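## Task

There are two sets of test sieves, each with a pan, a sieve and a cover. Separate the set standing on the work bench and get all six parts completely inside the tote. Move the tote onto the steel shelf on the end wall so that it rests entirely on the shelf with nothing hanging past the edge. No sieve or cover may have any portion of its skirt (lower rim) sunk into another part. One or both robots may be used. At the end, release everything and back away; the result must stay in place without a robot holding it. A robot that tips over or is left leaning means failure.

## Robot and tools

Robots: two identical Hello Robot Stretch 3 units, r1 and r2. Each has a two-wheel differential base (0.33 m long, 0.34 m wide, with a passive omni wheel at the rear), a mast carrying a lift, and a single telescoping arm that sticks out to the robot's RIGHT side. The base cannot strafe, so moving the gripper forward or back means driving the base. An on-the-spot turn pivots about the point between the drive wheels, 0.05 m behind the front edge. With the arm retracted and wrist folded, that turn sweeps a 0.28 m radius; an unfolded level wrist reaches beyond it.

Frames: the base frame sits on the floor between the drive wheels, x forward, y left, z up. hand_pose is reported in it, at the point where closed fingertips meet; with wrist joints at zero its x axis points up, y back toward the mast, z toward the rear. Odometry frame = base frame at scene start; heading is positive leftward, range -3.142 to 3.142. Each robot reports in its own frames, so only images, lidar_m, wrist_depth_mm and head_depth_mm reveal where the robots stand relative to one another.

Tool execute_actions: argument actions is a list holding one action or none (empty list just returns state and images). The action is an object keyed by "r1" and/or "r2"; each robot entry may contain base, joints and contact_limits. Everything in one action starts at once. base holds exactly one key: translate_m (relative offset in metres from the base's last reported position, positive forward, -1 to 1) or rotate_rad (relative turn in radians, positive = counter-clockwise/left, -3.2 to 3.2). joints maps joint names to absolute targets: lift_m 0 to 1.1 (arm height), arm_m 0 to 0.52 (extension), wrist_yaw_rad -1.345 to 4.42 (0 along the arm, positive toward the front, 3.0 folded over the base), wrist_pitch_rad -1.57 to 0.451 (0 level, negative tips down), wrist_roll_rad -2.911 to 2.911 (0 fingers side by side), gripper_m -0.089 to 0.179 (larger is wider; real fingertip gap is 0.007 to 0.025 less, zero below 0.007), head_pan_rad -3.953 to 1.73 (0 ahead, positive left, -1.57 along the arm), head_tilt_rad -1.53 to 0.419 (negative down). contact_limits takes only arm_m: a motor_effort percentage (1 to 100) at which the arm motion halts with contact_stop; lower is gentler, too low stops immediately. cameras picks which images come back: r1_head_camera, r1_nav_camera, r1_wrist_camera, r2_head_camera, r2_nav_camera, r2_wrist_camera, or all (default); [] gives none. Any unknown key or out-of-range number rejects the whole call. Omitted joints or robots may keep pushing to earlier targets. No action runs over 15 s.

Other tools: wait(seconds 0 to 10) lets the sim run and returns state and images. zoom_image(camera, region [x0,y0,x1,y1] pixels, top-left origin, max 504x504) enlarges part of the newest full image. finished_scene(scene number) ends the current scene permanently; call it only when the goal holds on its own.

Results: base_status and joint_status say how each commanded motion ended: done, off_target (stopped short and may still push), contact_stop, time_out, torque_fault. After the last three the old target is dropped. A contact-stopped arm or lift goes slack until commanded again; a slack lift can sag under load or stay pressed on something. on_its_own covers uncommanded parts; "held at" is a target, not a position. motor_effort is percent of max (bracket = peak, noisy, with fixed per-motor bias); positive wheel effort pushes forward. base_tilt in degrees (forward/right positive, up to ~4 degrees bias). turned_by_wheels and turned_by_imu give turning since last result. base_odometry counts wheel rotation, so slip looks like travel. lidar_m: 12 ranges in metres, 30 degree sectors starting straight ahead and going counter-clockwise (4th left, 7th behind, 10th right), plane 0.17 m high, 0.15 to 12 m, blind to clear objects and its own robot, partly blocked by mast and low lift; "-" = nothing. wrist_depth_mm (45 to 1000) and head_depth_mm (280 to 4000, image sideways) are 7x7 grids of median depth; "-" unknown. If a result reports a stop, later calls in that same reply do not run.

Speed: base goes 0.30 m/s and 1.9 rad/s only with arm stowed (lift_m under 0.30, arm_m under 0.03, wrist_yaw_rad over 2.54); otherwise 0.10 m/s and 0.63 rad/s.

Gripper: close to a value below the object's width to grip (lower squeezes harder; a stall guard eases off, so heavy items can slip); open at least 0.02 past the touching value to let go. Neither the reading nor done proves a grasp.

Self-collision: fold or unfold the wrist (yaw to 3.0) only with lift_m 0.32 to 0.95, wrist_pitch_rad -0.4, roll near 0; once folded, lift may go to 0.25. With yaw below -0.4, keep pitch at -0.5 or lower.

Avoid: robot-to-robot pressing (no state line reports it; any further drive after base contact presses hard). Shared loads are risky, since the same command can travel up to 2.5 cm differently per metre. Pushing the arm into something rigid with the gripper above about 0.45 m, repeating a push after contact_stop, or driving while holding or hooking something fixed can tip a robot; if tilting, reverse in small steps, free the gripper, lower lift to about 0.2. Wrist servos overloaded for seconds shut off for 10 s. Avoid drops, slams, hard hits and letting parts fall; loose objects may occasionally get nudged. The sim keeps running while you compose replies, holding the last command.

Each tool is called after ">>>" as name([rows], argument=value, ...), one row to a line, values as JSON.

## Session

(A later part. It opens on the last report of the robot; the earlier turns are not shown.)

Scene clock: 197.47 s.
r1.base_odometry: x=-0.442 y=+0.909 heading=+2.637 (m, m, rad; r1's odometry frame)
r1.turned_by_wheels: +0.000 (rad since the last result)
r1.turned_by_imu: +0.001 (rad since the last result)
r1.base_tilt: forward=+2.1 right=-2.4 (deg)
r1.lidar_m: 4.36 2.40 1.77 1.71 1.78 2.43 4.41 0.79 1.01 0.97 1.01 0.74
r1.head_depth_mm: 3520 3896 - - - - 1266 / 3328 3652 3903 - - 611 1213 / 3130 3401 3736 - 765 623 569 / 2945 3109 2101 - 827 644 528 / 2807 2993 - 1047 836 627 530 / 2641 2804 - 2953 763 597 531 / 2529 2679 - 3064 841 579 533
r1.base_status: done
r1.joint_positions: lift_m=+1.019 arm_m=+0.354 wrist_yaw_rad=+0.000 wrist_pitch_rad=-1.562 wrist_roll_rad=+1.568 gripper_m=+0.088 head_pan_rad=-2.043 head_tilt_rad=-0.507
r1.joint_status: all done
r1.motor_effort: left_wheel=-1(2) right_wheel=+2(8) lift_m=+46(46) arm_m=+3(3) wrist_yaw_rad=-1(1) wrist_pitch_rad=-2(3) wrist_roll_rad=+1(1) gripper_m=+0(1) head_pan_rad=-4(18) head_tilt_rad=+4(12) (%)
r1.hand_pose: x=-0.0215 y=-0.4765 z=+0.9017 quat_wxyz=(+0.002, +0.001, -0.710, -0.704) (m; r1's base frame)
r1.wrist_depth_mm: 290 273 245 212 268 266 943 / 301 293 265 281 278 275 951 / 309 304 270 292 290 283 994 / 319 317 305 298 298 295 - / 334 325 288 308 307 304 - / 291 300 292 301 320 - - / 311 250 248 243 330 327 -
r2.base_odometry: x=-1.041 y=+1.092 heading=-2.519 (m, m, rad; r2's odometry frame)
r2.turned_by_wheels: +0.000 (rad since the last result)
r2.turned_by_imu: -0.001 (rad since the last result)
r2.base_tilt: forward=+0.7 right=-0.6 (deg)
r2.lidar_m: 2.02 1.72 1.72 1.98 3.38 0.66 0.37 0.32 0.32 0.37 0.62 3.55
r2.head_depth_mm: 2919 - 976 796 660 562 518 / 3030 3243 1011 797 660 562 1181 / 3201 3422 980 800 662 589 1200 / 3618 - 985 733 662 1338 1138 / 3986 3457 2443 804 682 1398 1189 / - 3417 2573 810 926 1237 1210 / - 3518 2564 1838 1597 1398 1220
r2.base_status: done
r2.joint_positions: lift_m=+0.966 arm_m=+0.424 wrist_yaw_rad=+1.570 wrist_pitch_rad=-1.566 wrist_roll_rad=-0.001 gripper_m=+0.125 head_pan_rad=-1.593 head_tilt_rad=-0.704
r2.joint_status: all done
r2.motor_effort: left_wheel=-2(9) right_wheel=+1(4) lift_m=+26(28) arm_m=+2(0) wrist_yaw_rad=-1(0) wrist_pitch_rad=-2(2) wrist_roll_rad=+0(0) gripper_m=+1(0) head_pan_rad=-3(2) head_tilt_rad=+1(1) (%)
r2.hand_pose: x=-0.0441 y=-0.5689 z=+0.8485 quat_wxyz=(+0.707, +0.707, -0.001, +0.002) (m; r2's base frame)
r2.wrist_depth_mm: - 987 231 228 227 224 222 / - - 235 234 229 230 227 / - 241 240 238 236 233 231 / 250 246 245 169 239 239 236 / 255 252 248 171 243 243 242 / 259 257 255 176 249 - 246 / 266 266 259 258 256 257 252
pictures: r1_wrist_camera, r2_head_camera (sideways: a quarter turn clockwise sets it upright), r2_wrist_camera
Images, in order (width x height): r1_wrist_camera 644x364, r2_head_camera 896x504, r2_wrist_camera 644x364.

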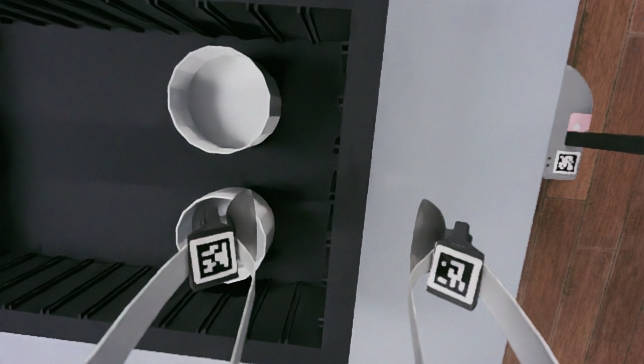

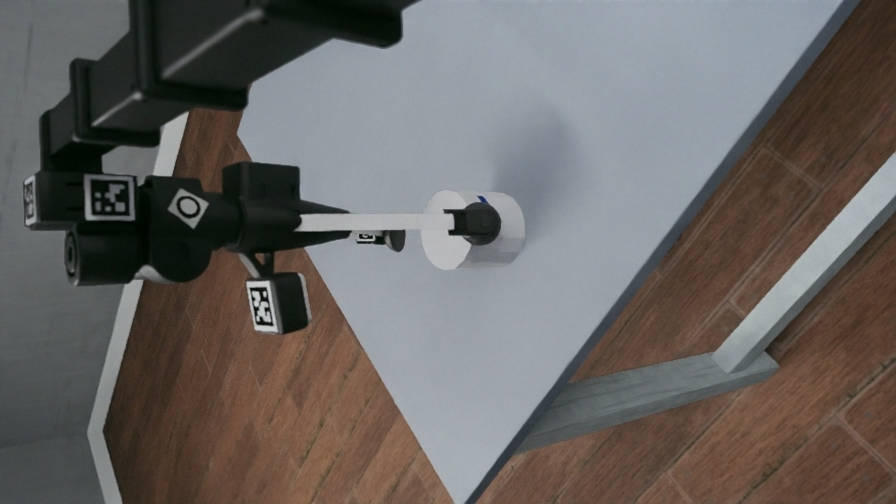

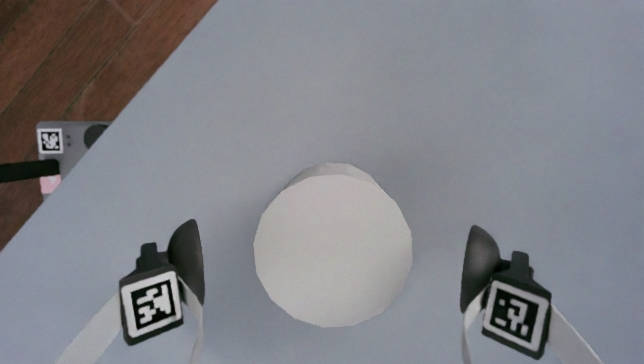

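>>> execute_actions([
  {"r2": {"joints": {"lift_m": 0.962, "gripper_m": 0.045}}},
], cameras=["r2_head_camera", "r2_wrist_camera"])

Scene clock: 224.37 s.
r1.base_odometry: x=-0.442 y=+0.909 heading=+2.637 (m, m, rad; r1's odometry frame)
r1.turned_by_wheels: +0.000 (rad since the last result)
r1.turned_by_imu: +0.001 (rad since the last result)
r1.base_tilt: forward=+2.1 right=-2.4 (deg)
r1.lidar_m: 4.36 2.39 1.78 1.71 1.77 2.42 4.39 0.79 1.01 0.98 1.01 0.74
r1.head_depth_mm: 3532 3901 - - - - 1263 / 3321 3595 3846 - - 612 1206 / 3123 3400 3674 - 765 622 570 / 2963 3120 2118 - 827 644 528 / 2790 2938 - 1046 834 628 530 / 2670 2795 - 2970 764 597 531 / 2524 2662 - 3049 840 579 533
r1.base_status: not commanded
r1.joint_positions: lift_m=+1.019 arm_m=+0.354 wrist_yaw_rad=+0.000 wrist_pitch_rad=-1.562 wrist_roll_rad=+1.568 gripper_m=+0.088 head_pan_rad=-2.043 head_tilt_rad=-0.507
r1.joint_status: not commanded
r1.motor_effort: left_wheel=-1(1) right_wheel=+2(2) lift_m=+46(46) arm_m=+3(3) wrist_yaw_rad=-1(1) wrist_pitch_rad=-3(2) wrist_roll_rad=+1(1) gripper_m=+1(0) head_pan_rad=-4(3) head_tilt_rad=+4(4) (%)
r1.hand_pose: x=-0.0215 y=-0.4765 z=+0.9017 quat_wxyz=(+0.002, +0.001, -0.710, -0.704) (m; r1's base frame)
r1.wrist_depth_mm: 289 274 244 214 270 265 953 / 297 294 267 283 279 273 928 / 309 304 271 293 288 283 - / 322 317 306 298 297 292 - / 335 327 288 311 309 304 - / 290 296 295 302 320 - - / 312 248 247 242 336 325 -
r2.base_odometry: x=-1.041 y=+1.092 heading=-2.519 (m, m, rad; r2's odometry frame)
r2.turned_by_wheels: +0.000 (rad since the last result)
r2.turned_by_imu: -0.001 (rad since the last result)
r2.base_tilt: forward=+0.7 right=-0.5 (deg)
r2.lidar_m: 2.01 1.72 1.72 1.97 3.38 0.65 0.37 0.32 0.32 0.37 0.63 3.55
r2.head_depth_mm: 2917 - - 775 660 562 518 / 3062 3215 1013 802 661 562 1185 / 3237 3427 976 790 662 588 1209 / 3597 - 983 734 663 1337 1147 / 3943 3467 2447 807 684 1385 1197 / - 3462 2539 809 925 1234 1210 / - 3513 2554 1830 1601 1393 1211
r2.base_status: not commanded
r2.joint_positions: lift_m=+0.962 arm_m=+0.424 wrist_yaw_rad=+1.570 wrist_pitch_rad=-1.566 wrist_roll_rad=-0.001 gripper_m=+0.045 head_pan_rad=-1.593 head_tilt_rad=-0.704
r2.joint_status: all done
r2.motor_effort: left_wheel=-2(3) right_wheel=+1(1) lift_m=+25(29) arm_m=+2(2) wrist_yaw_rad=+1(1) wrist_pitch_rad=-1(1) wrist_roll_rad=+0(0) gripper_m=-7(83) head_pan_rad=-3(2) head_tilt_rad=+1(1) (%)
r2.hand_pose: x=-0.0443 y=-0.5690 z=+0.8445 quat_wxyz=(+0.707, +0.707, -0.001, +0.002) (m; r2's base frame)
r2.wrist_depth_mm: - 978 226 226 222 220 219 / - 999 231 230 227 225 224 / - 237 234 233 232 230 228 / 246 244 239 166 236 234 232 / 250 247 244 168 169 241 237 / 256 253 - 172 169 245 243 / 261 259 258 256 255 248 249
pictures: r2_head_camera (sideways: a quarter turn clockwise sets it upright), r2_wrist_camera
Images, in order (width x height): r2_head_camera 896x504, r2_wrist_camera 644x364.

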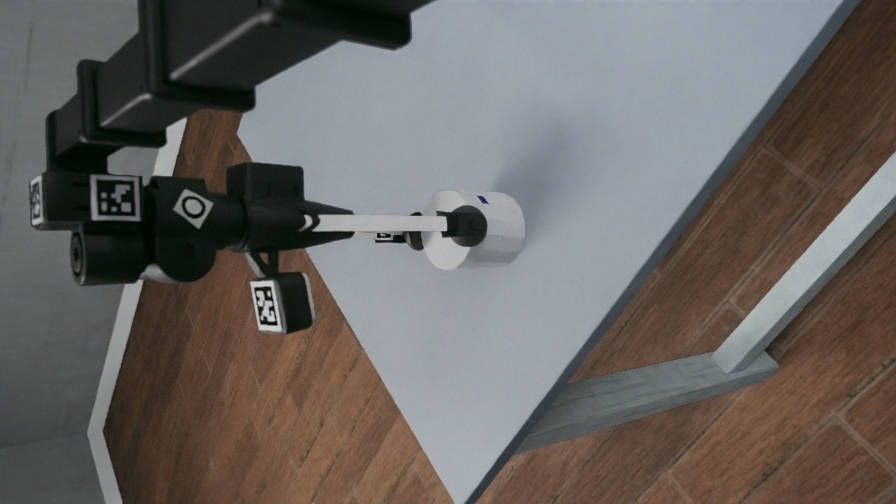

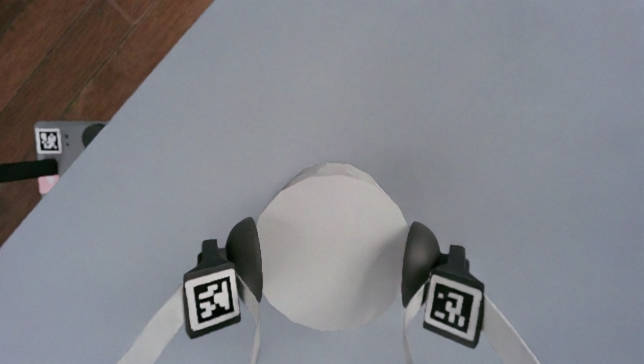

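>>> execute_actions([
  {"r2": {"joints": {"lift_m": 0.987, "gripper_m": 0.035}}},
], cameras=["r2_head_camera", "r2_wrist_camera"])

Scene clock: 229.30 s.
r1.base_odometry: x=-0.442 y=+0.909 heading=+2.637 (m, m, rad; r1's odometry frame)
r1.turned_by_wheels: +0.000 (rad since the last result)
r1.turned_by_imu: +0.000 (rad since the last result)
r1.base_tilt: forward=+2.1 right=-2.4 (deg)
r1.lidar_m: 4.34 2.40 1.78 1.71 1.77 2.43 4.39 0.79 1.01 0.98 1.01 0.74
r1.head_depth_mm: 3549 3927 - - - - 1268 / 3286 3672 3906 - - 611 1210 / 3094 3376 3676 - 764 623 570 / 2954 3127 3316 - 828 644 529 / 2788 2938 - 1048 835 625 530 / 2647 2782 - 2942 764 597 531 / 2534 2650 - 3027 841 579 533
r1.base_status: not commanded
r1.joint_positions: lift_m=+1.019 arm_m=+0.354 wrist_yaw_rad=+0.000 wrist_pitch_rad=-1.562 wrist_roll_rad=+1.568 gripper_m=+0.088 head_pan_rad=-2.043 head_tilt_rad=-0.507
r1.joint_status: not commanded
r1.motor_effort: left_wheel=-1(1) right_wheel=+2(2) lift_m=+46(46) arm_m=+3(3) wrist_yaw_rad=-1(1) wrist_pitch_rad=-2(2) wrist_roll_rad=+1(1) gripper_m=+1(0) head_pan_rad=-4(3) head_tilt_rad=+3(4) (%)
r1.hand_pose: x=-0.0215 y=-0.4765 z=+0.9017 quat_wxyz=(+0.002, +0.001, -0.710, -0.704) (m; r1's base frame)
r1.wrist_depth_mm: 288 272 247 214 270 265 910 / 298 298 263 282 276 275 967 / 310 305 274 291 288 283 992 / 324 314 308 298 297 295 - / 334 326 288 310 313 304 - / 289 297 293 305 321 - - / 308 250 247 243 332 327 -
r2.base_odometry: x=-1.041 y=+1.092 heading=-2.519 (m, m, rad; r2's odometry frame)
r2.turned_by_wheels: +0.000 (rad since the last result)
r2.turned_by_imu: -0.001 (rad since the last result)
r2.base_tilt: forward=+0.7 right=-0.7 (deg)
r2.lidar_m: 2.00 1.72 1.72 1.98 3.37 0.65 0.37 0.32 0.32 0.36 0.62 3.57
r2.head_depth_mm: 2846 - 969 797 661 561 518 / - 3187 1013 800 659 562 1187 / - 3494 982 789 663 590 1207 / 3551 - 1000 714 665 1338 1144 / 3934 3551 2431 806 684 1394 1194 / - 3532 2521 809 926 1237 1215 / - 3489 2562 1825 1607 1393 1217
r2.base_status: not commanded
r2.joint_positions: lift_m=+0.987 arm_m=+0.424 wrist_yaw_rad=+1.570 wrist_pitch_rad=-1.566 wrist_roll_rad=-0.001 gripper_m=+0.035 head_pan_rad=-1.593 head_tilt_rad=-0.704
r2.joint_status: all done
r2.motor_effort: left_wheel=-3(3) right_wheel=+2(1) lift_m=+32(33) arm_m=+1(2) wrist_yaw_rad=+0(0) wrist_pitch_rad=-1(1) wrist_roll_rad=+0(0) gripper_m=+0(55) head_pan_rad=-1(2) head_tilt_rad=+1(1) (%)
r2.hand_pose: x=-0.0443 y=-0.5690 z=+0.8692 quat_wxyz=(+0.707, +0.707, -0.001, +0.002) (m; r2's base frame)
r2.wrist_depth_mm: - - 251 245 248 245 243 / - - 257 253 251 248 248 / - 266 260 257 257 255 252 / - 268 267 190 261 260 259 / 275 275 270 192 266 267 263 / 284 280 278 197 271 269 266 / 288 287 285 283 279 277 273
pictures: r2_head_camera (sideways: a quarter turn clockwise sets it upright), r2_wrist_camera
Images, in order (width x height): r2_head_camera 896x504, r2_wrist_camera 644x364.

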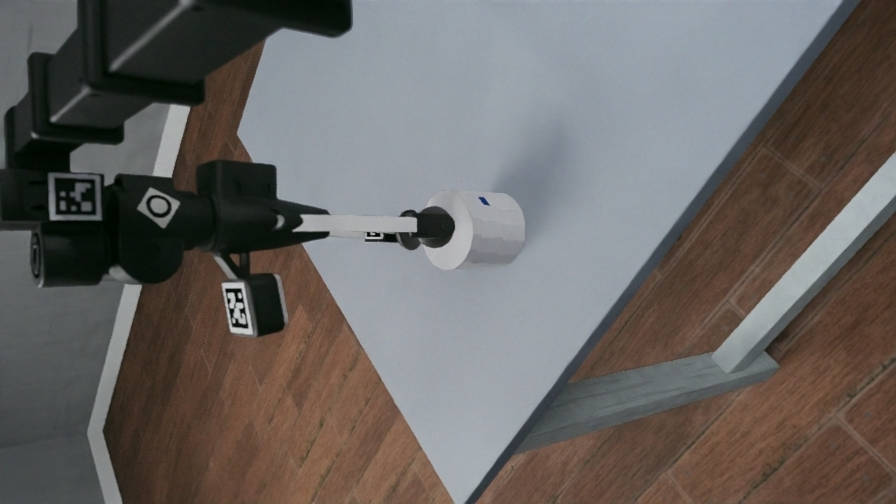

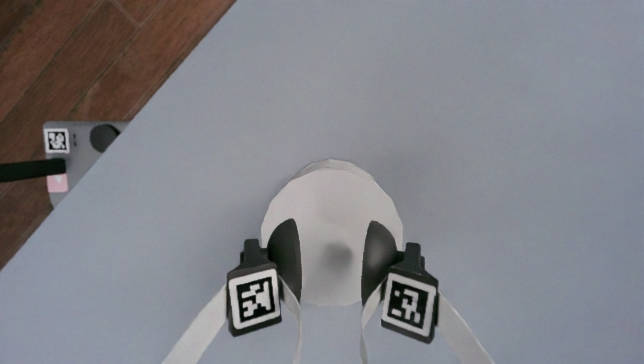

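>>> execute_actions([
  {"r2": {"joints": {"gripper_m": 0.1, "lift_m": 0.978}}},
], cameras=[])

>>> execute_actions([
  {"r2": {"joints": {"lift_m": 0.951}}},
], cameras=[])

>>> execute_actions([
  {"r2": {"joints": {"gripper_m": 0.02}}},
], cameras=["r2_head_camera", "r2_wrist_camera"])

Scene clock: 276.93 s.
r1.base_odometry: x=-0.442 y=+0.909 heading=+2.637 (m, m, rad; r1's odometry frame)
r1.turned_by_wheels: +0.000 (rad since the last result)
r1.turned_by_imu: +0.000 (rad since the last result)
r1.base_tilt: forward=+2.2 right=-2.4 (deg)
r1.lidar_m: 4.35 2.40 1.77 1.71 1.78 2.43 4.40 0.79 1.01 0.97 1.01 0.74
r1.head_depth_mm: 3576 3923 - - - - 1260 / 3310 3679 3949 - - 611 1209 / 3118 3427 3690 - 764 623 570 / 2933 3121 3304 - 828 645 529 / 2784 2964 - 1048 834 627 529 / 2656 2766 - 2946 762 596 531 / 2534 2623 - 3048 840 579 533
r1.base_status: not commanded
r1.joint_positions: lift_m=+1.019 arm_m=+0.354 wrist_yaw_rad=+0.000 wrist_pitch_rad=-1.562 wrist_roll_rad=+1.568 gripper_m=+0.088 head_pan_rad=-2.043 head_tilt_rad=-0.507
r1.joint_status: not commanded
r1.motor_effort: left_wheel=-1(1) right_wheel=+2(2) lift_m=+46(47) arm_m=+3(3) wrist_yaw_rad=-1(1) wrist_pitch_rad=-3(2) wrist_roll_rad=+1(1) gripper_m=+1(1) head_pan_rad=-3(3) head_tilt_rad=+5(5) (%)
r1.hand_pose: x=-0.0215 y=-0.4765 z=+0.9017 quat_wxyz=(+0.002, +0.001, -0.710, -0.704) (m; r1's base frame)
r1.wrist_depth_mm: 289 273 245 212 268 265 916 / 300 294 264 281 277 275 973 / 309 307 271 290 289 282 989 / 323 313 305 300 299 295 - / 336 329 289 311 311 301 - / 288 297 293 303 324 - - / 310 253 246 244 333 328 -
r2.base_odometry: x=-1.041 y=+1.092 heading=-2.519 (m, m, rad; r2's odometry frame)
r2.turned_by_wheels: +0.000 (rad since the last result)
r2.turned_by_imu: -0.001 (rad since the last result)
r2.base_tilt: forward=+0.7 right=-0.6 (deg)
r2.lidar_m: 2.00 1.72 1.72 1.98 3.39 0.65 0.37 0.32 0.32 0.37 0.63 3.53
r2.head_depth_mm: 2878 - 992 799 661 561 518 / 3011 3160 1012 799 661 562 1190 / - 3427 982 798 662 589 1208 / 3590 - 1021 732 665 1333 1144 / 3981 3410 2432 805 683 1385 1191 / - 3522 2498 812 922 1236 1209 / - 3497 2514 1826 1605 1404 1214
r2.base_status: not commanded
r2.joint_positions: lift_m=+0.978 arm_m=+0.424 wrist_yaw_rad=+1.570 wrist_pitch_rad=-1.566 wrist_roll_rad=-0.001 gripper_m=+0.100 head_pan_rad=-1.593 head_tilt_rad=-0.704
r2.joint_status: all done
r2.motor_effort: left_wheel=-3(2) right_wheel=+1(1) lift_m=+25(30) arm_m=+1(2) wrist_yaw_rad=+0(0) wrist_pitch_rad=-1(1) wrist_roll_rad=+0(0) gripper_m=+0(82) head_pan_rad=-2(2) head_tilt_rad=+1(2) (%)
r2.hand_pose: x=-0.0443 y=-0.5690 z=+0.8605 quat_wxyz=(+0.707, +0.707, -0.001, +0.002) (m; r2's base frame)
r2.wrist_depth_mm: - - 242 239 238 237 233 / - - 246 245 243 241 238 / - 256 251 249 247 245 242 / - 257 256 183 252 251 250 / 266 264 260 184 254 255 253 / 272 271 267 188 263 261 260 / 280 279 274 273 269 270 264
pictures: none
No camera images: the call's "cameras" was empty. Leave "cameras" out to get every camera's image.

Scene clock: 277.97 s.
r1.base_odometry: x=-0.442 y=+0.909 heading=+2.637 (m, m, rad; r1's odometry frame)
r1.turned_by_wheels: +0.000 (rad since the last result)
r1.turned_by_imu: +0.000 (rad since the last result)
r1.base_tilt: forward=+2.1 right=-2.4 (deg)
r1.lidar_m: 4.33 2.40 1.78 1.71 1.78 2.44 4.39 0.79 1.01 0.97 1.01 0.74
r1.head_depth_mm: 3488 3929 - - - - 1264 / 3310 3634 3912 - - 610 1207 / 3093 3403 3699 - 763 623 570 / 2917 3167 2128 - 826 645 528 / 2782 3000 - 1051 834 627 530 / 2645 2796 - 2962 764 598 532 / 2558 2656 - 3040 841 580 533
r1.base_status: not commanded
r1.joint_positions: lift_m=+1.019 arm_m=+0.354 wrist_yaw_rad=+0.000 wrist_pitch_rad=-1.562 wrist_roll_rad=+1.568 gripper_m=+0.088 head_pan_rad=-2.043 head_tilt_rad=-0.507
r1.joint_status: not commanded
r1.motor_effort: left_wheel=+0(1) right_wheel=+2(2) lift_m=+46(46) arm_m=+3(3) wrist_yaw_rad=-1(1) wrist_pitch_rad=-2(3) wrist_roll_rad=+1(1) gripper_m=+1(0) head_pan_rad=-4(4) head_tilt_rad=+3(3) (%)
r1.hand_pose: x=-0.0215 y=-0.4765 z=+0.9017 quat_wxyz=(+0.002, +0.001, -0.710, -0.704) (m; r1's base frame)
r1.wrist_depth_mm: 293 274 247 214 272 264 924 / 297 294 266 283 279 274 965 / 309 307 271 291 287 282 958 / 323 316 305 299 297 292 - / 334 326 287 310 310 304 - / 287 299 297 306 323 - - / 310 251 247 243 328 327 -
r2.base_odometry: x=-1.041 y=+1.092 heading=-2.519 (m, m, rad; r2's odometry frame)
r2.turned_by_wheels: +0.000 (rad since the last result)
r2.turned_by_imu: +0.000 (rad since the last result)
r2.base_tilt: forward=+0.7 right=-0.6 (deg)
r2.lidar_m: 2.00 1.72 1.72 1.98 3.38 0.65 0.37 0.32 0.32 0.37 0.63 3.56
r2.head_depth_mm: 2904 - - 773 659 560 518 / 3054 - 1012 801 658 561 1185 / 3246 3341 976 790 662 589 1208 / 3575 - 985 735 660 1332 1153 / 3918 3445 2452 804 684 1388 1193 / - 3472 2517 809 929 1239 1218 / - 3513 2540 1824 1603 1392 1218
r2.base_status: not commanded
r2.joint_positions: lift_m=+0.951 arm_m=+0.424 wrist_yaw_rad=+1.570 wrist_pitch_rad=-1.566 wrist_roll_rad=-0.001 gripper_m=+0.100 head_pan_rad=-1.593 head_tilt_rad=-0.704
r2.joint_status: all done
r2.motor_effort: left_wheel=-3(2) right_wheel=+1(1) lift_m=+26(26) arm_m=+2(2) wrist_yaw_rad=+1(0) wrist_pitch_rad=-1(1) wrist_roll_rad=+0(0) gripper_m=+0(1) head_pan_rad=-2(2) head_tilt_rad=+1(1) (%)
r2.hand_pose: x=-0.0443 y=-0.5690 z=+0.8335 quat_wxyz=(+0.707, +0.707, -0.001, +0.002) (m; r2's base frame)
r2.wrist_depth_mm: - 969 215 214 210 211 209 / - 226 221 219 217 214 213 / - 227 224 222 220 219 219 / 234 230 228 155 224 224 222 / 238 235 233 157 156 228 227 / 242 243 162 160 159 231 231 / 249 249 246 163 240 239 236
pictures: none
No camera images: the call's "cameras" was empty. Leave "cameras" out to get every camera's image.

Scene clock: 279.27 s.
r1.base_odometry: x=-0.442 y=+0.909 heading=+2.637 (m, m, rad; r1's odometry frame)
r1.turned_by_wheels: +0.000 (rad since the last result)
r1.turned_by_imu: +0.000 (rad since the last result)
r1.base_tilt: forward=+2.2 right=-2.4 (deg)
r1.lidar_m: 4.35 2.40 1.78 1.71 1.77 2.43 4.41 0.79 1.01 0.98 1.01 0.74
r1.head_depth_mm: 3523 3921 - - - - 1266 / 3331 3657 3915 - - 611 1211 / 3116 3374 3676 - 764 624 569 / 2961 3141 2112 - 827 646 528 / 2795 2972 - 1051 836 627 530 / 2662 2784 - 2939 763 597 532 / 2539 2689 - 3059 838 580 534
r1.base_status: not commanded
r1.joint_positions: lift_m=+1.019 arm_m=+0.354 wrist_yaw_rad=+0.000 wrist_pitch_rad=-1.562 wrist_roll_rad=+1.568 gripper_m=+0.088 head_pan_rad=-2.043 head_tilt_rad=-0.507
r1.joint_status: not commanded
r1.motor_effort: left_wheel=-1(1) right_wheel=+2(2) lift_m=+46(46) arm_m=+3(3) wrist_yaw_rad=-1(1) wrist_pitch_rad=-3(3) wrist_roll_rad=+1(1) gripper_m=+1(1) head_pan_rad=-4(4) head_tilt_rad=+4(3) (%)
r1.hand_pose: x=-0.0215 y=-0.4765 z=+0.9017 quat_wxyz=(+0.002, +0.001, -0.710, -0.704) (m; r1's base frame)
r1.wrist_depth_mm: 292 272 246 214 271 264 930 / 302 294 263 284 277 273 941 / 312 307 273 291 288 283 985 / 322 316 305 300 296 291 - / 335 326 285 312 309 305 - / 289 296 296 306 321 - - / 310 249 247 242 331 327 -
r2.base_odometry: x=-1.041 y=+1.092 heading=-2.519 (m, m, rad; r2's odometry frame)
r2.turned_by_wheels: +0.000 (rad since the last result)
r2.turned_by_imu: +0.000 (rad since the last result)
r2.base_tilt: forward=+0.7 right=-0.6 (deg)
r2.lidar_m: 2.00 1.72 1.72 1.98 3.36 0.65 0.37 0.32 0.32 0.37 0.62 3.55
r2.head_depth_mm: 2962 - - 773 660 562 518 / 3013 - 1015 801 659 562 1188 / 3269 3287 975 802 663 590 1205 / 3549 - 980 733 663 1326 1141 / 3856 3459 2420 807 681 1390 1189 / - 3455 2509 810 926 1242 1216 / - 3465 2549 1818 1609 1401 1219
r2.base_status: not commanded
r2.joint_positions: lift_m=+0.951 arm_m=+0.424 wrist_yaw_rad=+1.570 wrist_pitch_rad=-1.566 wrist_roll_rad=-0.001 gripper_m=+0.021 head_pan_rad=-1.593 head_tilt_rad=-0.704
r2.joint_status: all done
r2.motor_effort: left_wheel=-3(3) right_wheel=+2(1) lift_m=+26(26) arm_m=+1(2) wrist_yaw_rad=+0(1) wrist_pitch_rad=-1(1) wrist_roll_rad=+0(0) gripper_m=-17(92) head_pan_rad=-2(2) head_tilt_rad=+1(2) (%)
r2.hand_pose: x=-0.0443 y=-0.5690 z=+0.8335 quat_wxyz=(+0.707, +0.707, -0.001, +0.002) (m; r2's base frame)
r2.wrist_depth_mm: 987 992 215 213 213 211 210 / - 224 218 218 216 215 213 / - 227 225 221 220 220 218 / 233 230 228 155 225 223 222 / 238 236 232 156 157 230 227 / 243 240 160 159 158 232 230 / 249 247 244 163 242 238 233
pictures: r2_head_camera (sideways: a quarter turn clockwise sets it upright), r2_wrist_camera
Images, in order (width x height): r2_head_camera 896x504, r2_wrist_camera 644x364.

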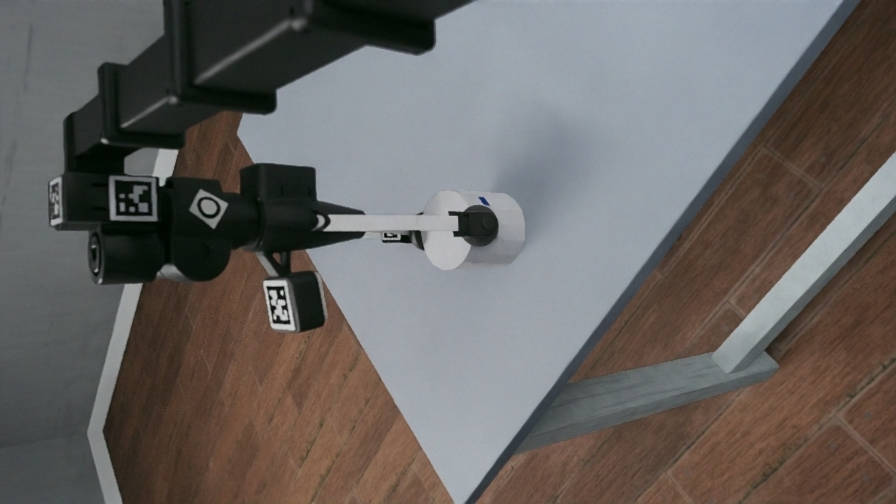

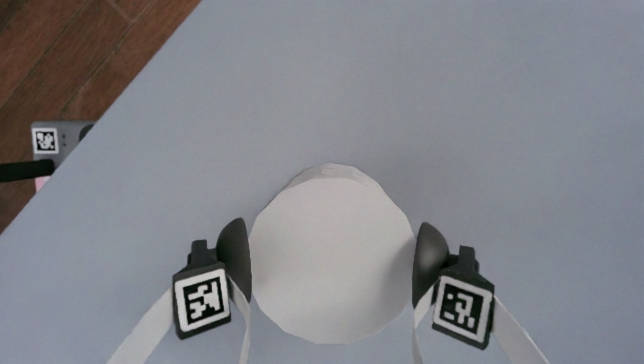

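>>> execute_actions([
  {"r2": {"joints": {"lift_m": 0.972}}},
], cameras=["r2_head_camera", "r2_wrist_camera"])

Scene clock: 281.97 s.
r1.base_odometry: x=-0.442 y=+0.909 heading=+2.637 (m, m, rad; r1's odometry frame)
r1.turned_by_wheels: +0.000 (rad since the last result)
r1.turned_by_imu: +0.000 (rad since the last result)
r1.base_tilt: forward=+2.1 right=-2.4 (deg)
r1.lidar_m: 4.35 2.40 1.77 1.71 1.77 2.43 4.41 0.79 1.01 0.98 1.01 0.74
r1.head_depth_mm: 3543 3891 - - - - 1266 / 3279 3649 3929 - - 610 1209 / 3143 3377 3671 - 765 624 570 / 2946 3124 3270 - 829 645 528 / 2791 3003 - 1051 834 626 529 / 2659 2793 - 2947 762 597 532 / 2523 2683 - 3038 840 579 534
r1.base_status: not commanded
r1.joint_positions: lift_m=+1.019 arm_m=+0.354 wrist_yaw_rad=+0.000 wrist_pitch_rad=-1.562 wrist_roll_rad=+1.568 gripper_m=+0.088 head_pan_rad=-2.043 head_tilt_rad=-0.507
r1.joint_status: not commanded
r1.motor_effort: left_wheel=-1(1) right_wheel=+2(2) lift_m=+47(46) arm_m=+3(3) wrist_yaw_rad=-1(1) wrist_pitch_rad=-3(2) wrist_roll_rad=+1(1) gripper_m=+0(0) head_pan_rad=-4(3) head_tilt_rad=+4(3) (%)
r1.hand_pose: x=-0.0215 y=-0.4765 z=+0.9017 quat_wxyz=(+0.002, +0.001, -0.710, -0.704) (m; r1's base frame)
r1.wrist_depth_mm: 290 276 250 214 270 265 933 / 302 296 263 284 278 272 965 / 311 308 272 291 289 281 985 / 322 316 307 301 297 289 - / 332 325 287 308 310 303 - / 289 296 292 304 321 - - / 312 250 248 239 329 328 -
r2.base_odometry: x=-1.041 y=+1.092 heading=-2.519 (m, m, rad; r2's odometry frame)
r2.turned_by_wheels: +0.000 (rad since the last result)
r2.turned_by_imu: -0.001 (rad since the last result)
r2.base_tilt: forward=+0.7 right=-0.6 (deg)
r2.lidar_m: 2.01 1.71 1.72 1.98 3.38 0.65 0.37 0.32 0.32 0.37 0.62 3.54
r2.head_depth_mm: 2874 - 975 799 662 560 518 / 3015 3234 1011 800 660 563 1182 / 3212 3441 982 777 662 589 1207 / 3522 - 982 704 664 1327 1145 / 3974 3475 2429 808 682 1393 1187 / - 3517 2522 808 925 1241 1210 / - 3519 2559 1819 1604 1401 1220
r2.base_status: not commanded
r2.joint_positions: lift_m=+0.972 arm_m=+0.424 wrist_yaw_rad=+1.570 wrist_pitch_rad=-1.566 wrist_roll_rad=-0.001 gripper_m=+0.021 head_pan_rad=-1.593 head_tilt_rad=-0.704
r2.joint_status: all done
r2.motor_effort: left_wheel=-3(2) right_wheel=+1(1) lift_m=+32(32) arm_m=+2(2) wrist_yaw_rad=+0(0) wrist_pitch_rad=-1(1) wrist_roll_rad=+0(0) gripper_m=-18(18) head_pan_rad=-1(3) head_tilt_rad=+1(1) (%)
r2.hand_pose: x=-0.0443 y=-0.5690 z=+0.8542 quat_wxyz=(+0.707, +0.707, -0.001, +0.002) (m; r2's base frame)
r2.wrist_depth_mm: - 978 236 232 231 230 228 / - - 238 238 235 234 233 / - 249 245 242 241 239 236 / - 254 250 155 248 244 242 / 259 261 252 156 157 248 246 / 267 263 160 160 159 256 253 / 271 271 266 163 264 260 259
pictures: r2_head_camera (sideways: a quarter turn clockwise sets it upright), r2_wrist_camera
Images, in order (width x height): r2_head_camera 896x504, r2_wrist_camera 644x364.

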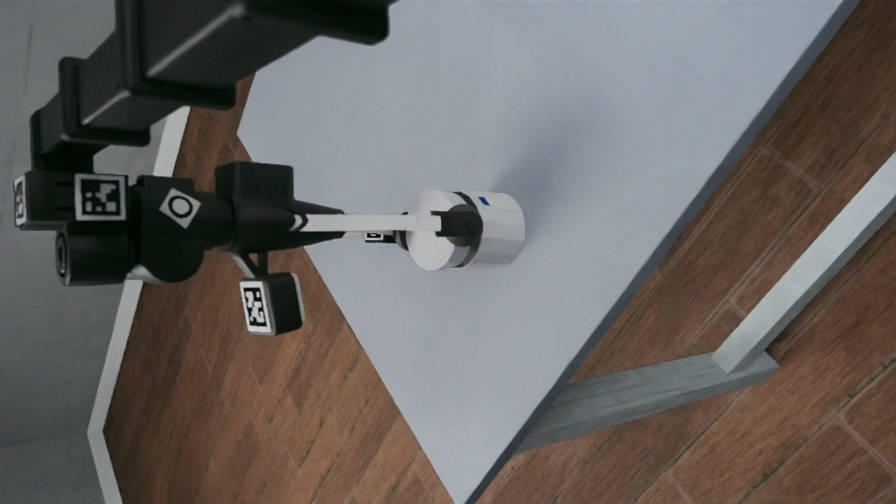

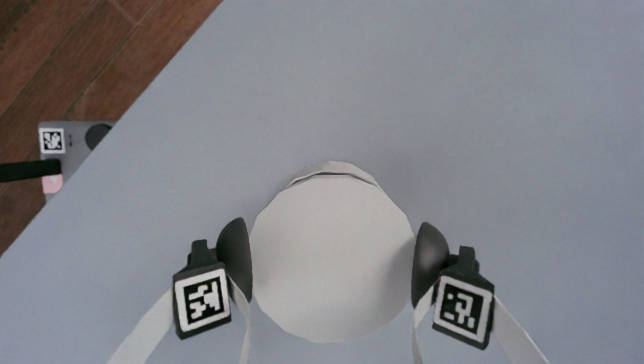

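>>> zoom_image(camera="r2_head_camera", region=[390, 170, 540, 290])

Region (390, 170, 540, 290) of r2_head_camera's 896x504 image, scaled by 3.360, with more detail than that image has; it fills the top 403 rows of this view, and the rest is white.

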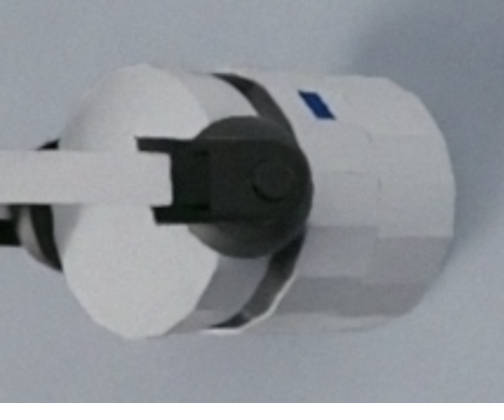

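>>> execute_actions([
  {"r1": {"base": {"translate_m": -0.014}, "joints": {"arm_m": 0.24, "head_pan_rad": -1.5, "head_tilt_rad": -0.7}}, "r2": {"base": {"rotate_rad": -0.84}, "joints": {"lift_m": 1.01, "arm_m": 0.465}}},
], cameras=["r1_head_camera", "r2_head_camera", "r2_wrist_camera"])

Scene clock: 314.10 s.
r1.base_odometry: x=-0.430 y=+0.902 heading=+2.636 (m, m, rad; r1's odometry frame)
r1.turned_by_wheels: +0.000 (rad since the last result)
r1.turned_by_imu: +0.001 (rad since the last result)
r1.base_tilt: forward=+2.2 right=-2.4 (deg)
r1.lidar_m: 4.37 2.40 1.78 1.71 1.78 2.43 4.39 0.78 1.01 0.97 1.01 0.75
r1.head_depth_mm: 2539 2976 1097 819 672 555 1157 / 2497 - 1050 759 635 556 1162 / 583 - - - 638 557 1164 / 1109 2844 3029 823 640 560 1164 / 2582 2910 2889 802 644 561 1168 / 2578 2899 2895 865 682 562 1167 / 2596 2927 2916 868 684 564 1173
r1.base_status: done
r1.joint_positions: lift_m=+1.019 arm_m=+0.240 wrist_yaw_rad=+0.000 wrist_pitch_rad=-1.563 wrist_roll_rad=+1.568 gripper_m=+0.088 head_pan_rad=-1.507 head_tilt_rad=-0.691
r1.joint_status: all done
r1.motor_effort: left_wheel=+0(4) right_wheel=+2(4) lift_m=+46(46) arm_m=-4(5) wrist_yaw_rad=-1(1) wrist_pitch_rad=-2(3) wrist_roll_rad=+1(1) gripper_m=+1(1) head_pan_rad=+3(35) head_tilt_rad=-5(23) (%)
r1.hand_pose: x=-0.0215 y=-0.3629 z=+0.9017 quat_wxyz=(+0.002, +0.001, -0.710, -0.704) (m; r1's base frame)
r1.wrist_depth_mm: 222 204 280 274 273 972 915 / 273 276 286 284 281 - 959 / 278 282 295 298 288 - 991 / 320 314 305 304 304 - - / 327 307 315 317 311 - - / 308 305 332 328 328 - - / 260 255 344 340 - - -
r2.base_odometry: x=-1.041 y=+1.092 heading=+2.925 (m, m, rad; r2's odometry frame)
r2.turned_by_wheels: -0.840 (rad since the last result)
r2.turned_by_imu: -0.823 (rad since the last result)
r2.base_tilt: forward=+0.7 right=-0.6 (deg)
r2.lidar_m: 4.26 2.58 1.81 1.72 1.76 2.32 4.46 0.48 0.33 0.32 0.33 0.43
r2.head_depth_mm: - 3073 1011 751 660 564 1209 / - 3077 921 752 651 564 1205 / 2799 3054 922 799 645 563 1189 / - 2981 912 775 646 565 1186 / 2598 2946 951 760 649 566 1166 / 2661 2970 1028 808 666 567 1173 / 2636 2978 1029 811 668 570 1146
r2.base_status: done
r2.joint_positions: lift_m=+1.010 arm_m=+0.465 wrist_yaw_rad=+1.570 wrist_pitch_rad=-1.567 wrist_roll_rad=-0.001 gripper_m=+0.021 head_pan_rad=-1.593 head_tilt_rad=-0.704
r2.joint_status: all done
r2.motor_effort: left_wheel=+1(10) right_wheel=-2(7) lift_m=+33(31) arm_m=+2(2) wrist_yaw_rad=+0(1) wrist_pitch_rad=-1(1) wrist_roll_rad=+0(0) gripper_m=-18(18) head_pan_rad=-2(2) head_tilt_rad=+1(1) (%)
r2.hand_pose: x=-0.0447 y=-0.6100 z=+0.8922 quat_wxyz=(+0.707, +0.707, -0.001, +0.001) (m; r2's base frame)
r2.wrist_depth_mm: 275 271 272 271 267 265 260 / 280 192 189 188 186 186 185 / 286 231 278 279 274 272 251 / 292 228 286 156 283 256 254 / 299 229 292 156 157 286 282 / 309 213 161 160 159 274 286 / 315 216 307 163 301 280 276
pictures: r1_head_camera (sideways: a quarter turn clockwise sets it upright), r2_head_camera (sideways: a quarter turn clockwise sets it upright), r2_wrist_camera
Images, in order (width x height): r1_head_camera 896x504, r2_head_camera 896x504, r2_wrist_camera 644x364.

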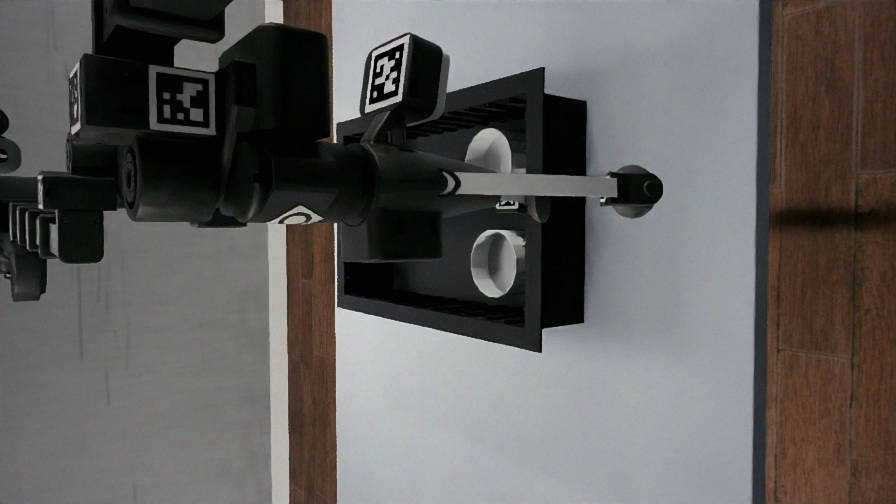

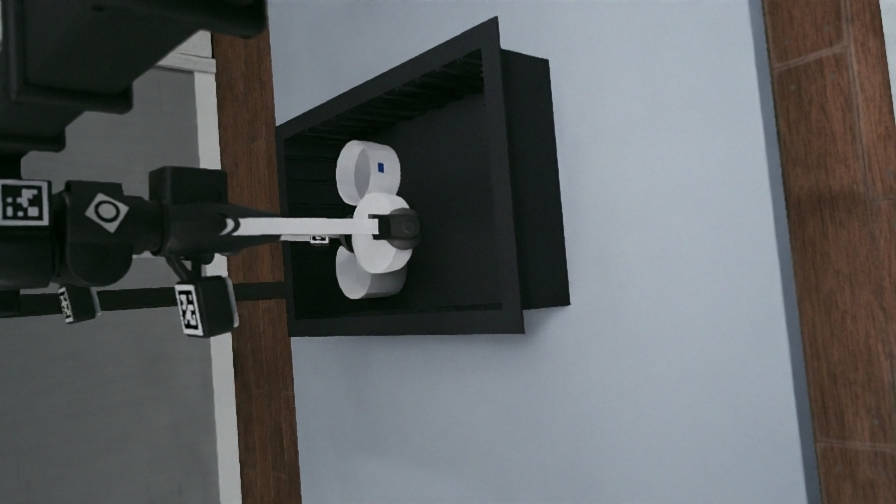

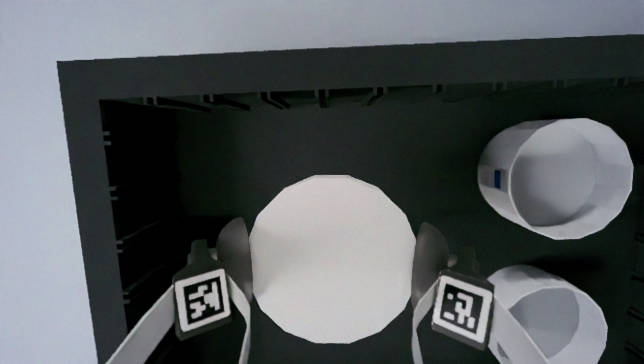

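>>> execute_actions(actions=[])

Scene clock: 325.63 s.
r1.base_odometry: x=-0.430 y=+0.902 heading=+2.636 (m, m, rad; r1's odometry frame)
r1.turned_by_wheels: +0.000 (rad since the last result)
r1.turned_by_imu: +0.000 (rad since the last result)
r1.base_tilt: forward=+2.1 right=-2.4 (deg)
r1.lidar_m: 4.35 2.40 1.77 1.71 1.78 2.43 4.38 0.78 1.01 0.97 1.01 0.75
r1.head_depth_mm: 2512 3005 1094 816 669 555 1156 / 2502 - 1046 758 634 556 1160 / 583 - - - 638 557 1160 / 1104 2830 3015 823 640 559 1165 / 2585 2909 2875 803 644 560 1170 / 2599 2916 2909 865 681 562 1173 / 2592 2908 2926 869 684 564 1174
r1.base_status: done
r1.joint_positions: lift_m=+1.019 arm_m=+0.240 wrist_yaw_rad=+0.000 wrist_pitch_rad=-1.563 wrist_roll_rad=+1.568 gripper_m=+0.088 head_pan_rad=-1.507 head_tilt_rad=-0.691
r1.joint_status: all done
r1.motor_effort: left_wheel=-1(4) right_wheel=+2(4) lift_m=+46(46) arm_m=-4(5) wrist_yaw_rad=-1(1) wrist_pitch_rad=-2(3) wrist_roll_rad=+1(1) gripper_m=+1(1) head_pan_rad=+4(35) head_tilt_rad=-5(23) (%)
r1.hand_pose: x=-0.0215 y=-0.3629 z=+0.9017 quat_wxyz=(+0.002, +0.001, -0.710, -0.704) (m; r1's base frame)
r1.wrist_depth_mm: 220 205 280 277 272 971 936 / 273 276 288 287 281 - 983 / 281 280 294 297 289 - - / 325 311 306 304 302 - - / 332 309 314 315 312 - - / 307 310 328 326 324 - - / 260 253 347 334 - - -
r2.base_odometry: x=-1.041 y=+1.092 heading=+2.925 (m, m, rad; r2's odometry frame)
r2.turned_by_wheels: +0.000 (rad since the last result)
r2.turned_by_imu: -0.001 (rad since the last result)
r2.base_tilt: forward=+0.8 right=-0.6 (deg)
r2.lidar_m: 4.26 2.58 1.81 1.72 1.76 2.32 4.46 0.48 0.34 0.32 0.33 0.43
r2.head_depth_mm: - 3070 1010 752 657 560 1202 / - 3055 921 751 650 562 1201 / 2812 3015 921 797 645 564 1191 / - 2960 912 776 647 565 1189 / 2617 2925 952 761 647 565 1166 / 2653 2962 1029 810 666 568 1173 / 2642 2949 1032 811 669 568 1160
r2.base_status: done
r2.joint_positions: lift_m=+1.010 arm_m=+0.465 wrist_yaw_rad=+1.570 wrist_pitch_rad=-1.568 wrist_roll_rad=-0.001 gripper_m=+0.021 head_pan_rad=-1.593 head_tilt_rad=-0.704
r2.joint_status: all done
r2.motor_effort: left_wheel=+2(10) right_wheel=-1(7) lift_m=+32(31) arm_m=+2(2) wrist_yaw_rad=+0(1) wrist_pitch_rad=-1(1) wrist_roll_rad=+0(0) gripper_m=-18(18) head_pan_rad=-2(2) head_tilt_rad=+1(1) (%)
r2.hand_pose: x=-0.0447 y=-0.6100 z=+0.8922 quat_wxyz=(+0.707, +0.707, -0.001, +0.001) (m; r2's base frame)
r2.wrist_depth_mm: 274 275 273 270 267 264 263 / 280 192 189 188 187 185 183 / 287 232 279 278 275 273 251 / 291 231 287 156 283 255 252 / 301 226 290 157 157 289 280 / 307 212 160 160 158 272 288 / 315 216 307 164 300 277 277
pictures: r1_head_camera (sideways: a quarter turn clockwise sets it upright), r1_nav_camera (sideways: a quarter turn counterclockwise sets it upright), r1_wrist_camera, r2_head_camera (sideways: a quarter turn clockwise sets it upright), r2_nav_camera (sideways: a quarter turn counterclockwise sets it upright), r2_wrist_camera
Images, in order (width x height): r1_head_camera 896x504, r1_nav_camera 672x504, r1_wrist_camera 644x364, r2_head_camera 896x504, r2_nav_camera 672x504, r2_wrist_camera 644x364.

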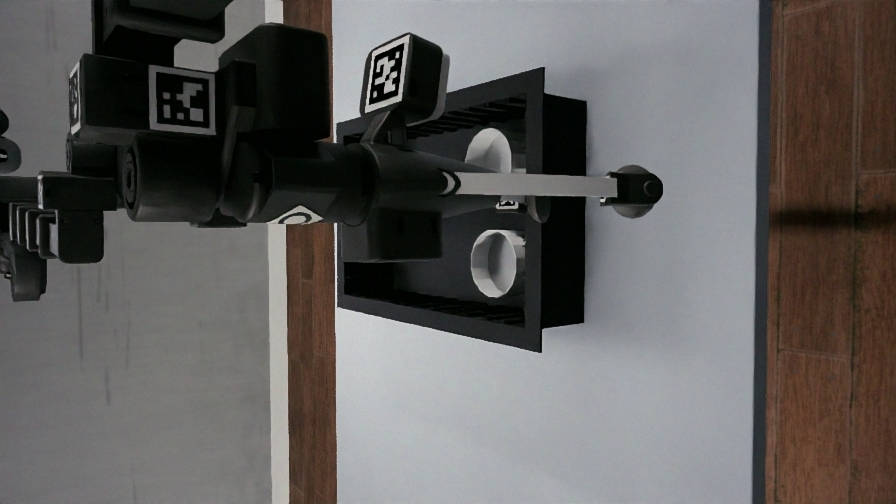

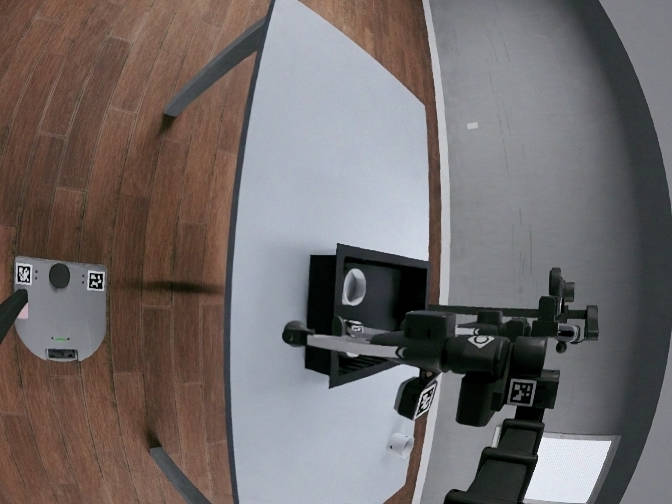

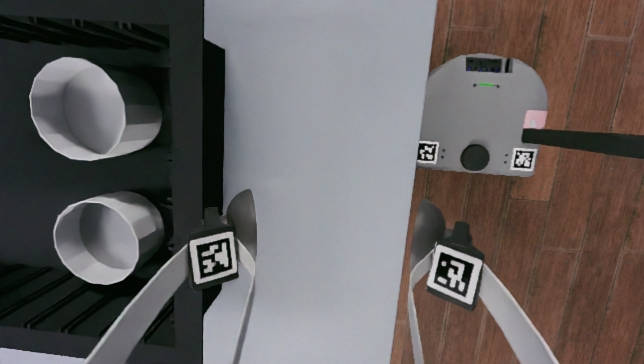

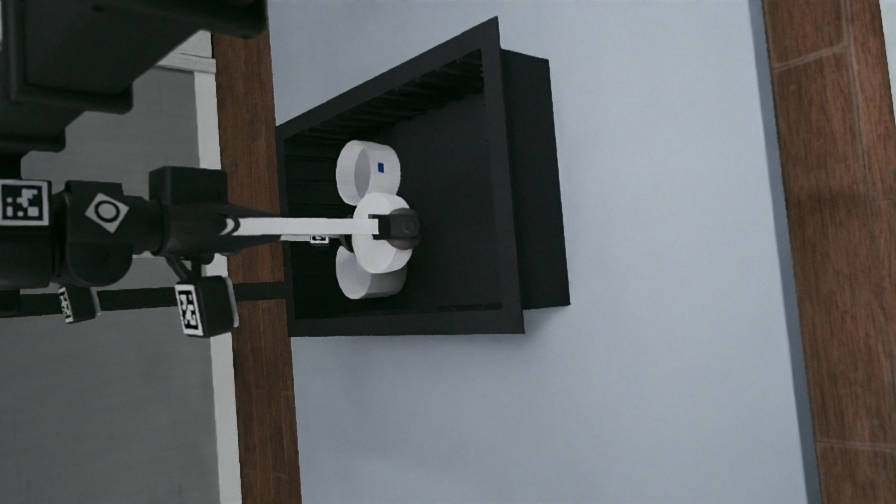

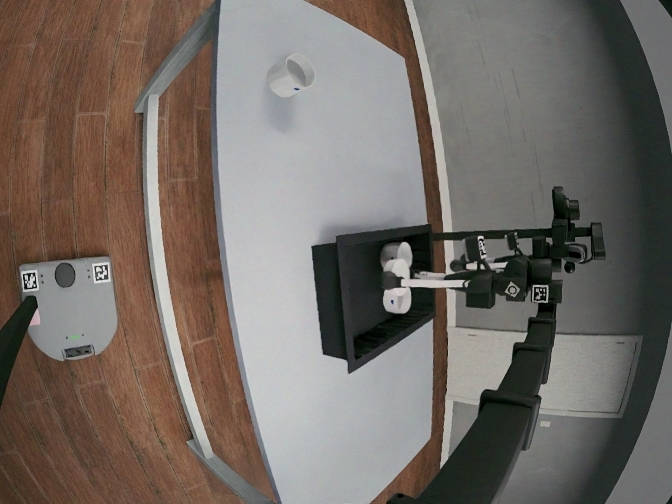

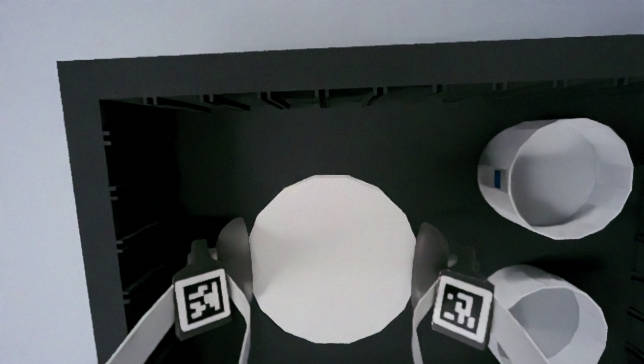

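>>> execute_actions([
  {"r2": {"joints": {"lift_m": 0.907}}},
], cameras=["r2_head_camera", "r2_wrist_camera"])

Scene clock: 332.67 s.
r1.base_odometry: x=-0.430 y=+0.902 heading=+2.636 (m, m, rad; r1's odometry frame)
r1.turned_by_wheels: +0.000 (rad since the last result)
r1.turned_by_imu: +0.001 (rad since the last result)
r1.base_tilt: forward=+2.1 right=-2.5 (deg)
r1.lidar_m: 4.37 2.40 1.77 1.71 1.77 2.43 4.40 0.78 1.01 0.97 1.01 0.75
r1.head_depth_mm: 2528 2960 1094 816 669 554 1158 / 2514 - 1046 759 636 556 1159 / 1264 - - - 639 557 1162 / 1187 2798 2856 822 641 560 1166 / 2577 2917 2880 802 643 561 1171 / 2589 2910 2884 867 682 563 1172 / 2607 2917 2938 869 686 564 1168
r1.base_status: not commanded
r1.joint_positions: lift_m=+1.019 arm_m=+0.240 wrist_yaw_rad=+0.000 wrist_pitch_rad=-1.563 wrist_roll_rad=+1.568 gripper_m=+0.088 head_pan_rad=-1.507 head_tilt_rad=-0.691
r1.joint_status: not commanded
r1.motor_effort: left_wheel=-1(1) right_wheel=+2(1) lift_m=+46(47) arm_m=-4(4) wrist_yaw_rad=-1(1) wrist_pitch_rad=-2(3) wrist_roll_rad=+1(1) gripper_m=+0(1) head_pan_rad=+4(3) head_tilt_rad=-5(5) (%)
r1.hand_pose: x=-0.0215 y=-0.3629 z=+0.9017 quat_wxyz=(+0.002, +0.001, -0.710, -0.704) (m; r1's base frame)
r1.wrist_depth_mm: 221 203 280 276 275 961 921 / 275 276 285 283 278 - 986 / 280 281 298 293 292 - 983 / 325 315 302 304 304 - - / 329 310 315 318 312 - - / 306 307 329 328 328 - - / 257 255 348 338 - - -
r2.base_odometry: x=-1.041 y=+1.092 heading=+2.925 (m, m, rad; r2's odometry frame)
r2.turned_by_wheels: +0.000 (rad since the last result)
r2.turned_by_imu: -0.001 (rad since the last result)
r2.base_tilt: forward=+0.7 right=-0.6 (deg)
r2.lidar_m: 4.24 2.59 1.81 1.72 1.76 2.32 4.45 0.48 0.34 0.32 0.33 0.43
r2.head_depth_mm: 2804 3107 - - 643 562 1198 / 2751 - 901 770 650 562 1213 / 2716 3132 914 797 646 563 1186 / 828 - 897 761 647 566 1187 / 2617 2944 1026 762 650 566 1172 / 2659 3001 1024 810 667 567 1166 / 2627 2920 1029 810 667 568 1150
r2.base_status: not commanded
r2.joint_positions: lift_m=+0.907 arm_m=+0.465 wrist_yaw_rad=+1.570 wrist_pitch_rad=-1.567 wrist_roll_rad=-0.001 gripper_m=+0.021 head_pan_rad=-1.593 head_tilt_rad=-0.704
r2.joint_status: all done
r2.motor_effort: left_wheel=+2(2) right_wheel=-1(1) lift_m=+26(32) arm_m=+1(2) wrist_yaw_rad=+0(0) wrist_pitch_rad=-1(1) wrist_roll_rad=+0(0) gripper_m=-18(17) head_pan_rad=-2(2) head_tilt_rad=+1(1) (%)
r2.hand_pose: x=-0.0447 y=-0.6100 z=+0.7895 quat_wxyz=(+0.707, +0.707, -0.001, +0.001) (m; r2's base frame)
r2.wrist_depth_mm: 88 87 87 86 85 85 85 / 128 117 138 147 156 149 167 / 170 179 177 176 174 173 169 / 168 181 180 155 178 176 151 / 164 186 182 156 157 180 152 / 163 190 161 160 159 183 182 / 162 194 194 163 190 188 186
pictures: r2_head_camera (sideways: a quarter turn clockwise sets it upright), r2_wrist_camera
Images, in order (width x height): r2_head_camera 896x504, r2_wrist_camera 644x364.

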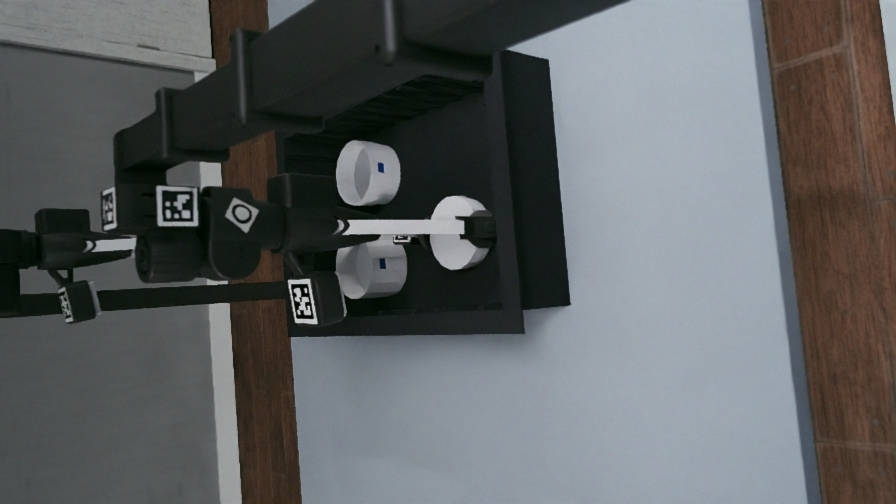

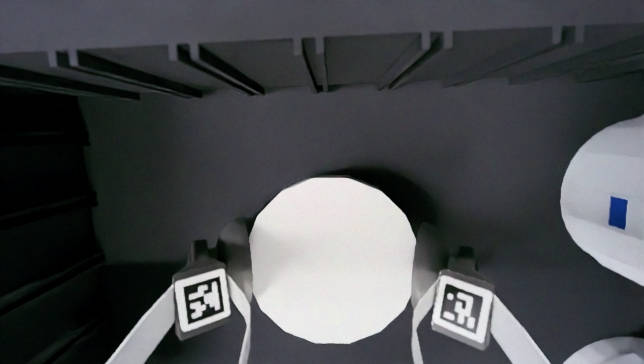

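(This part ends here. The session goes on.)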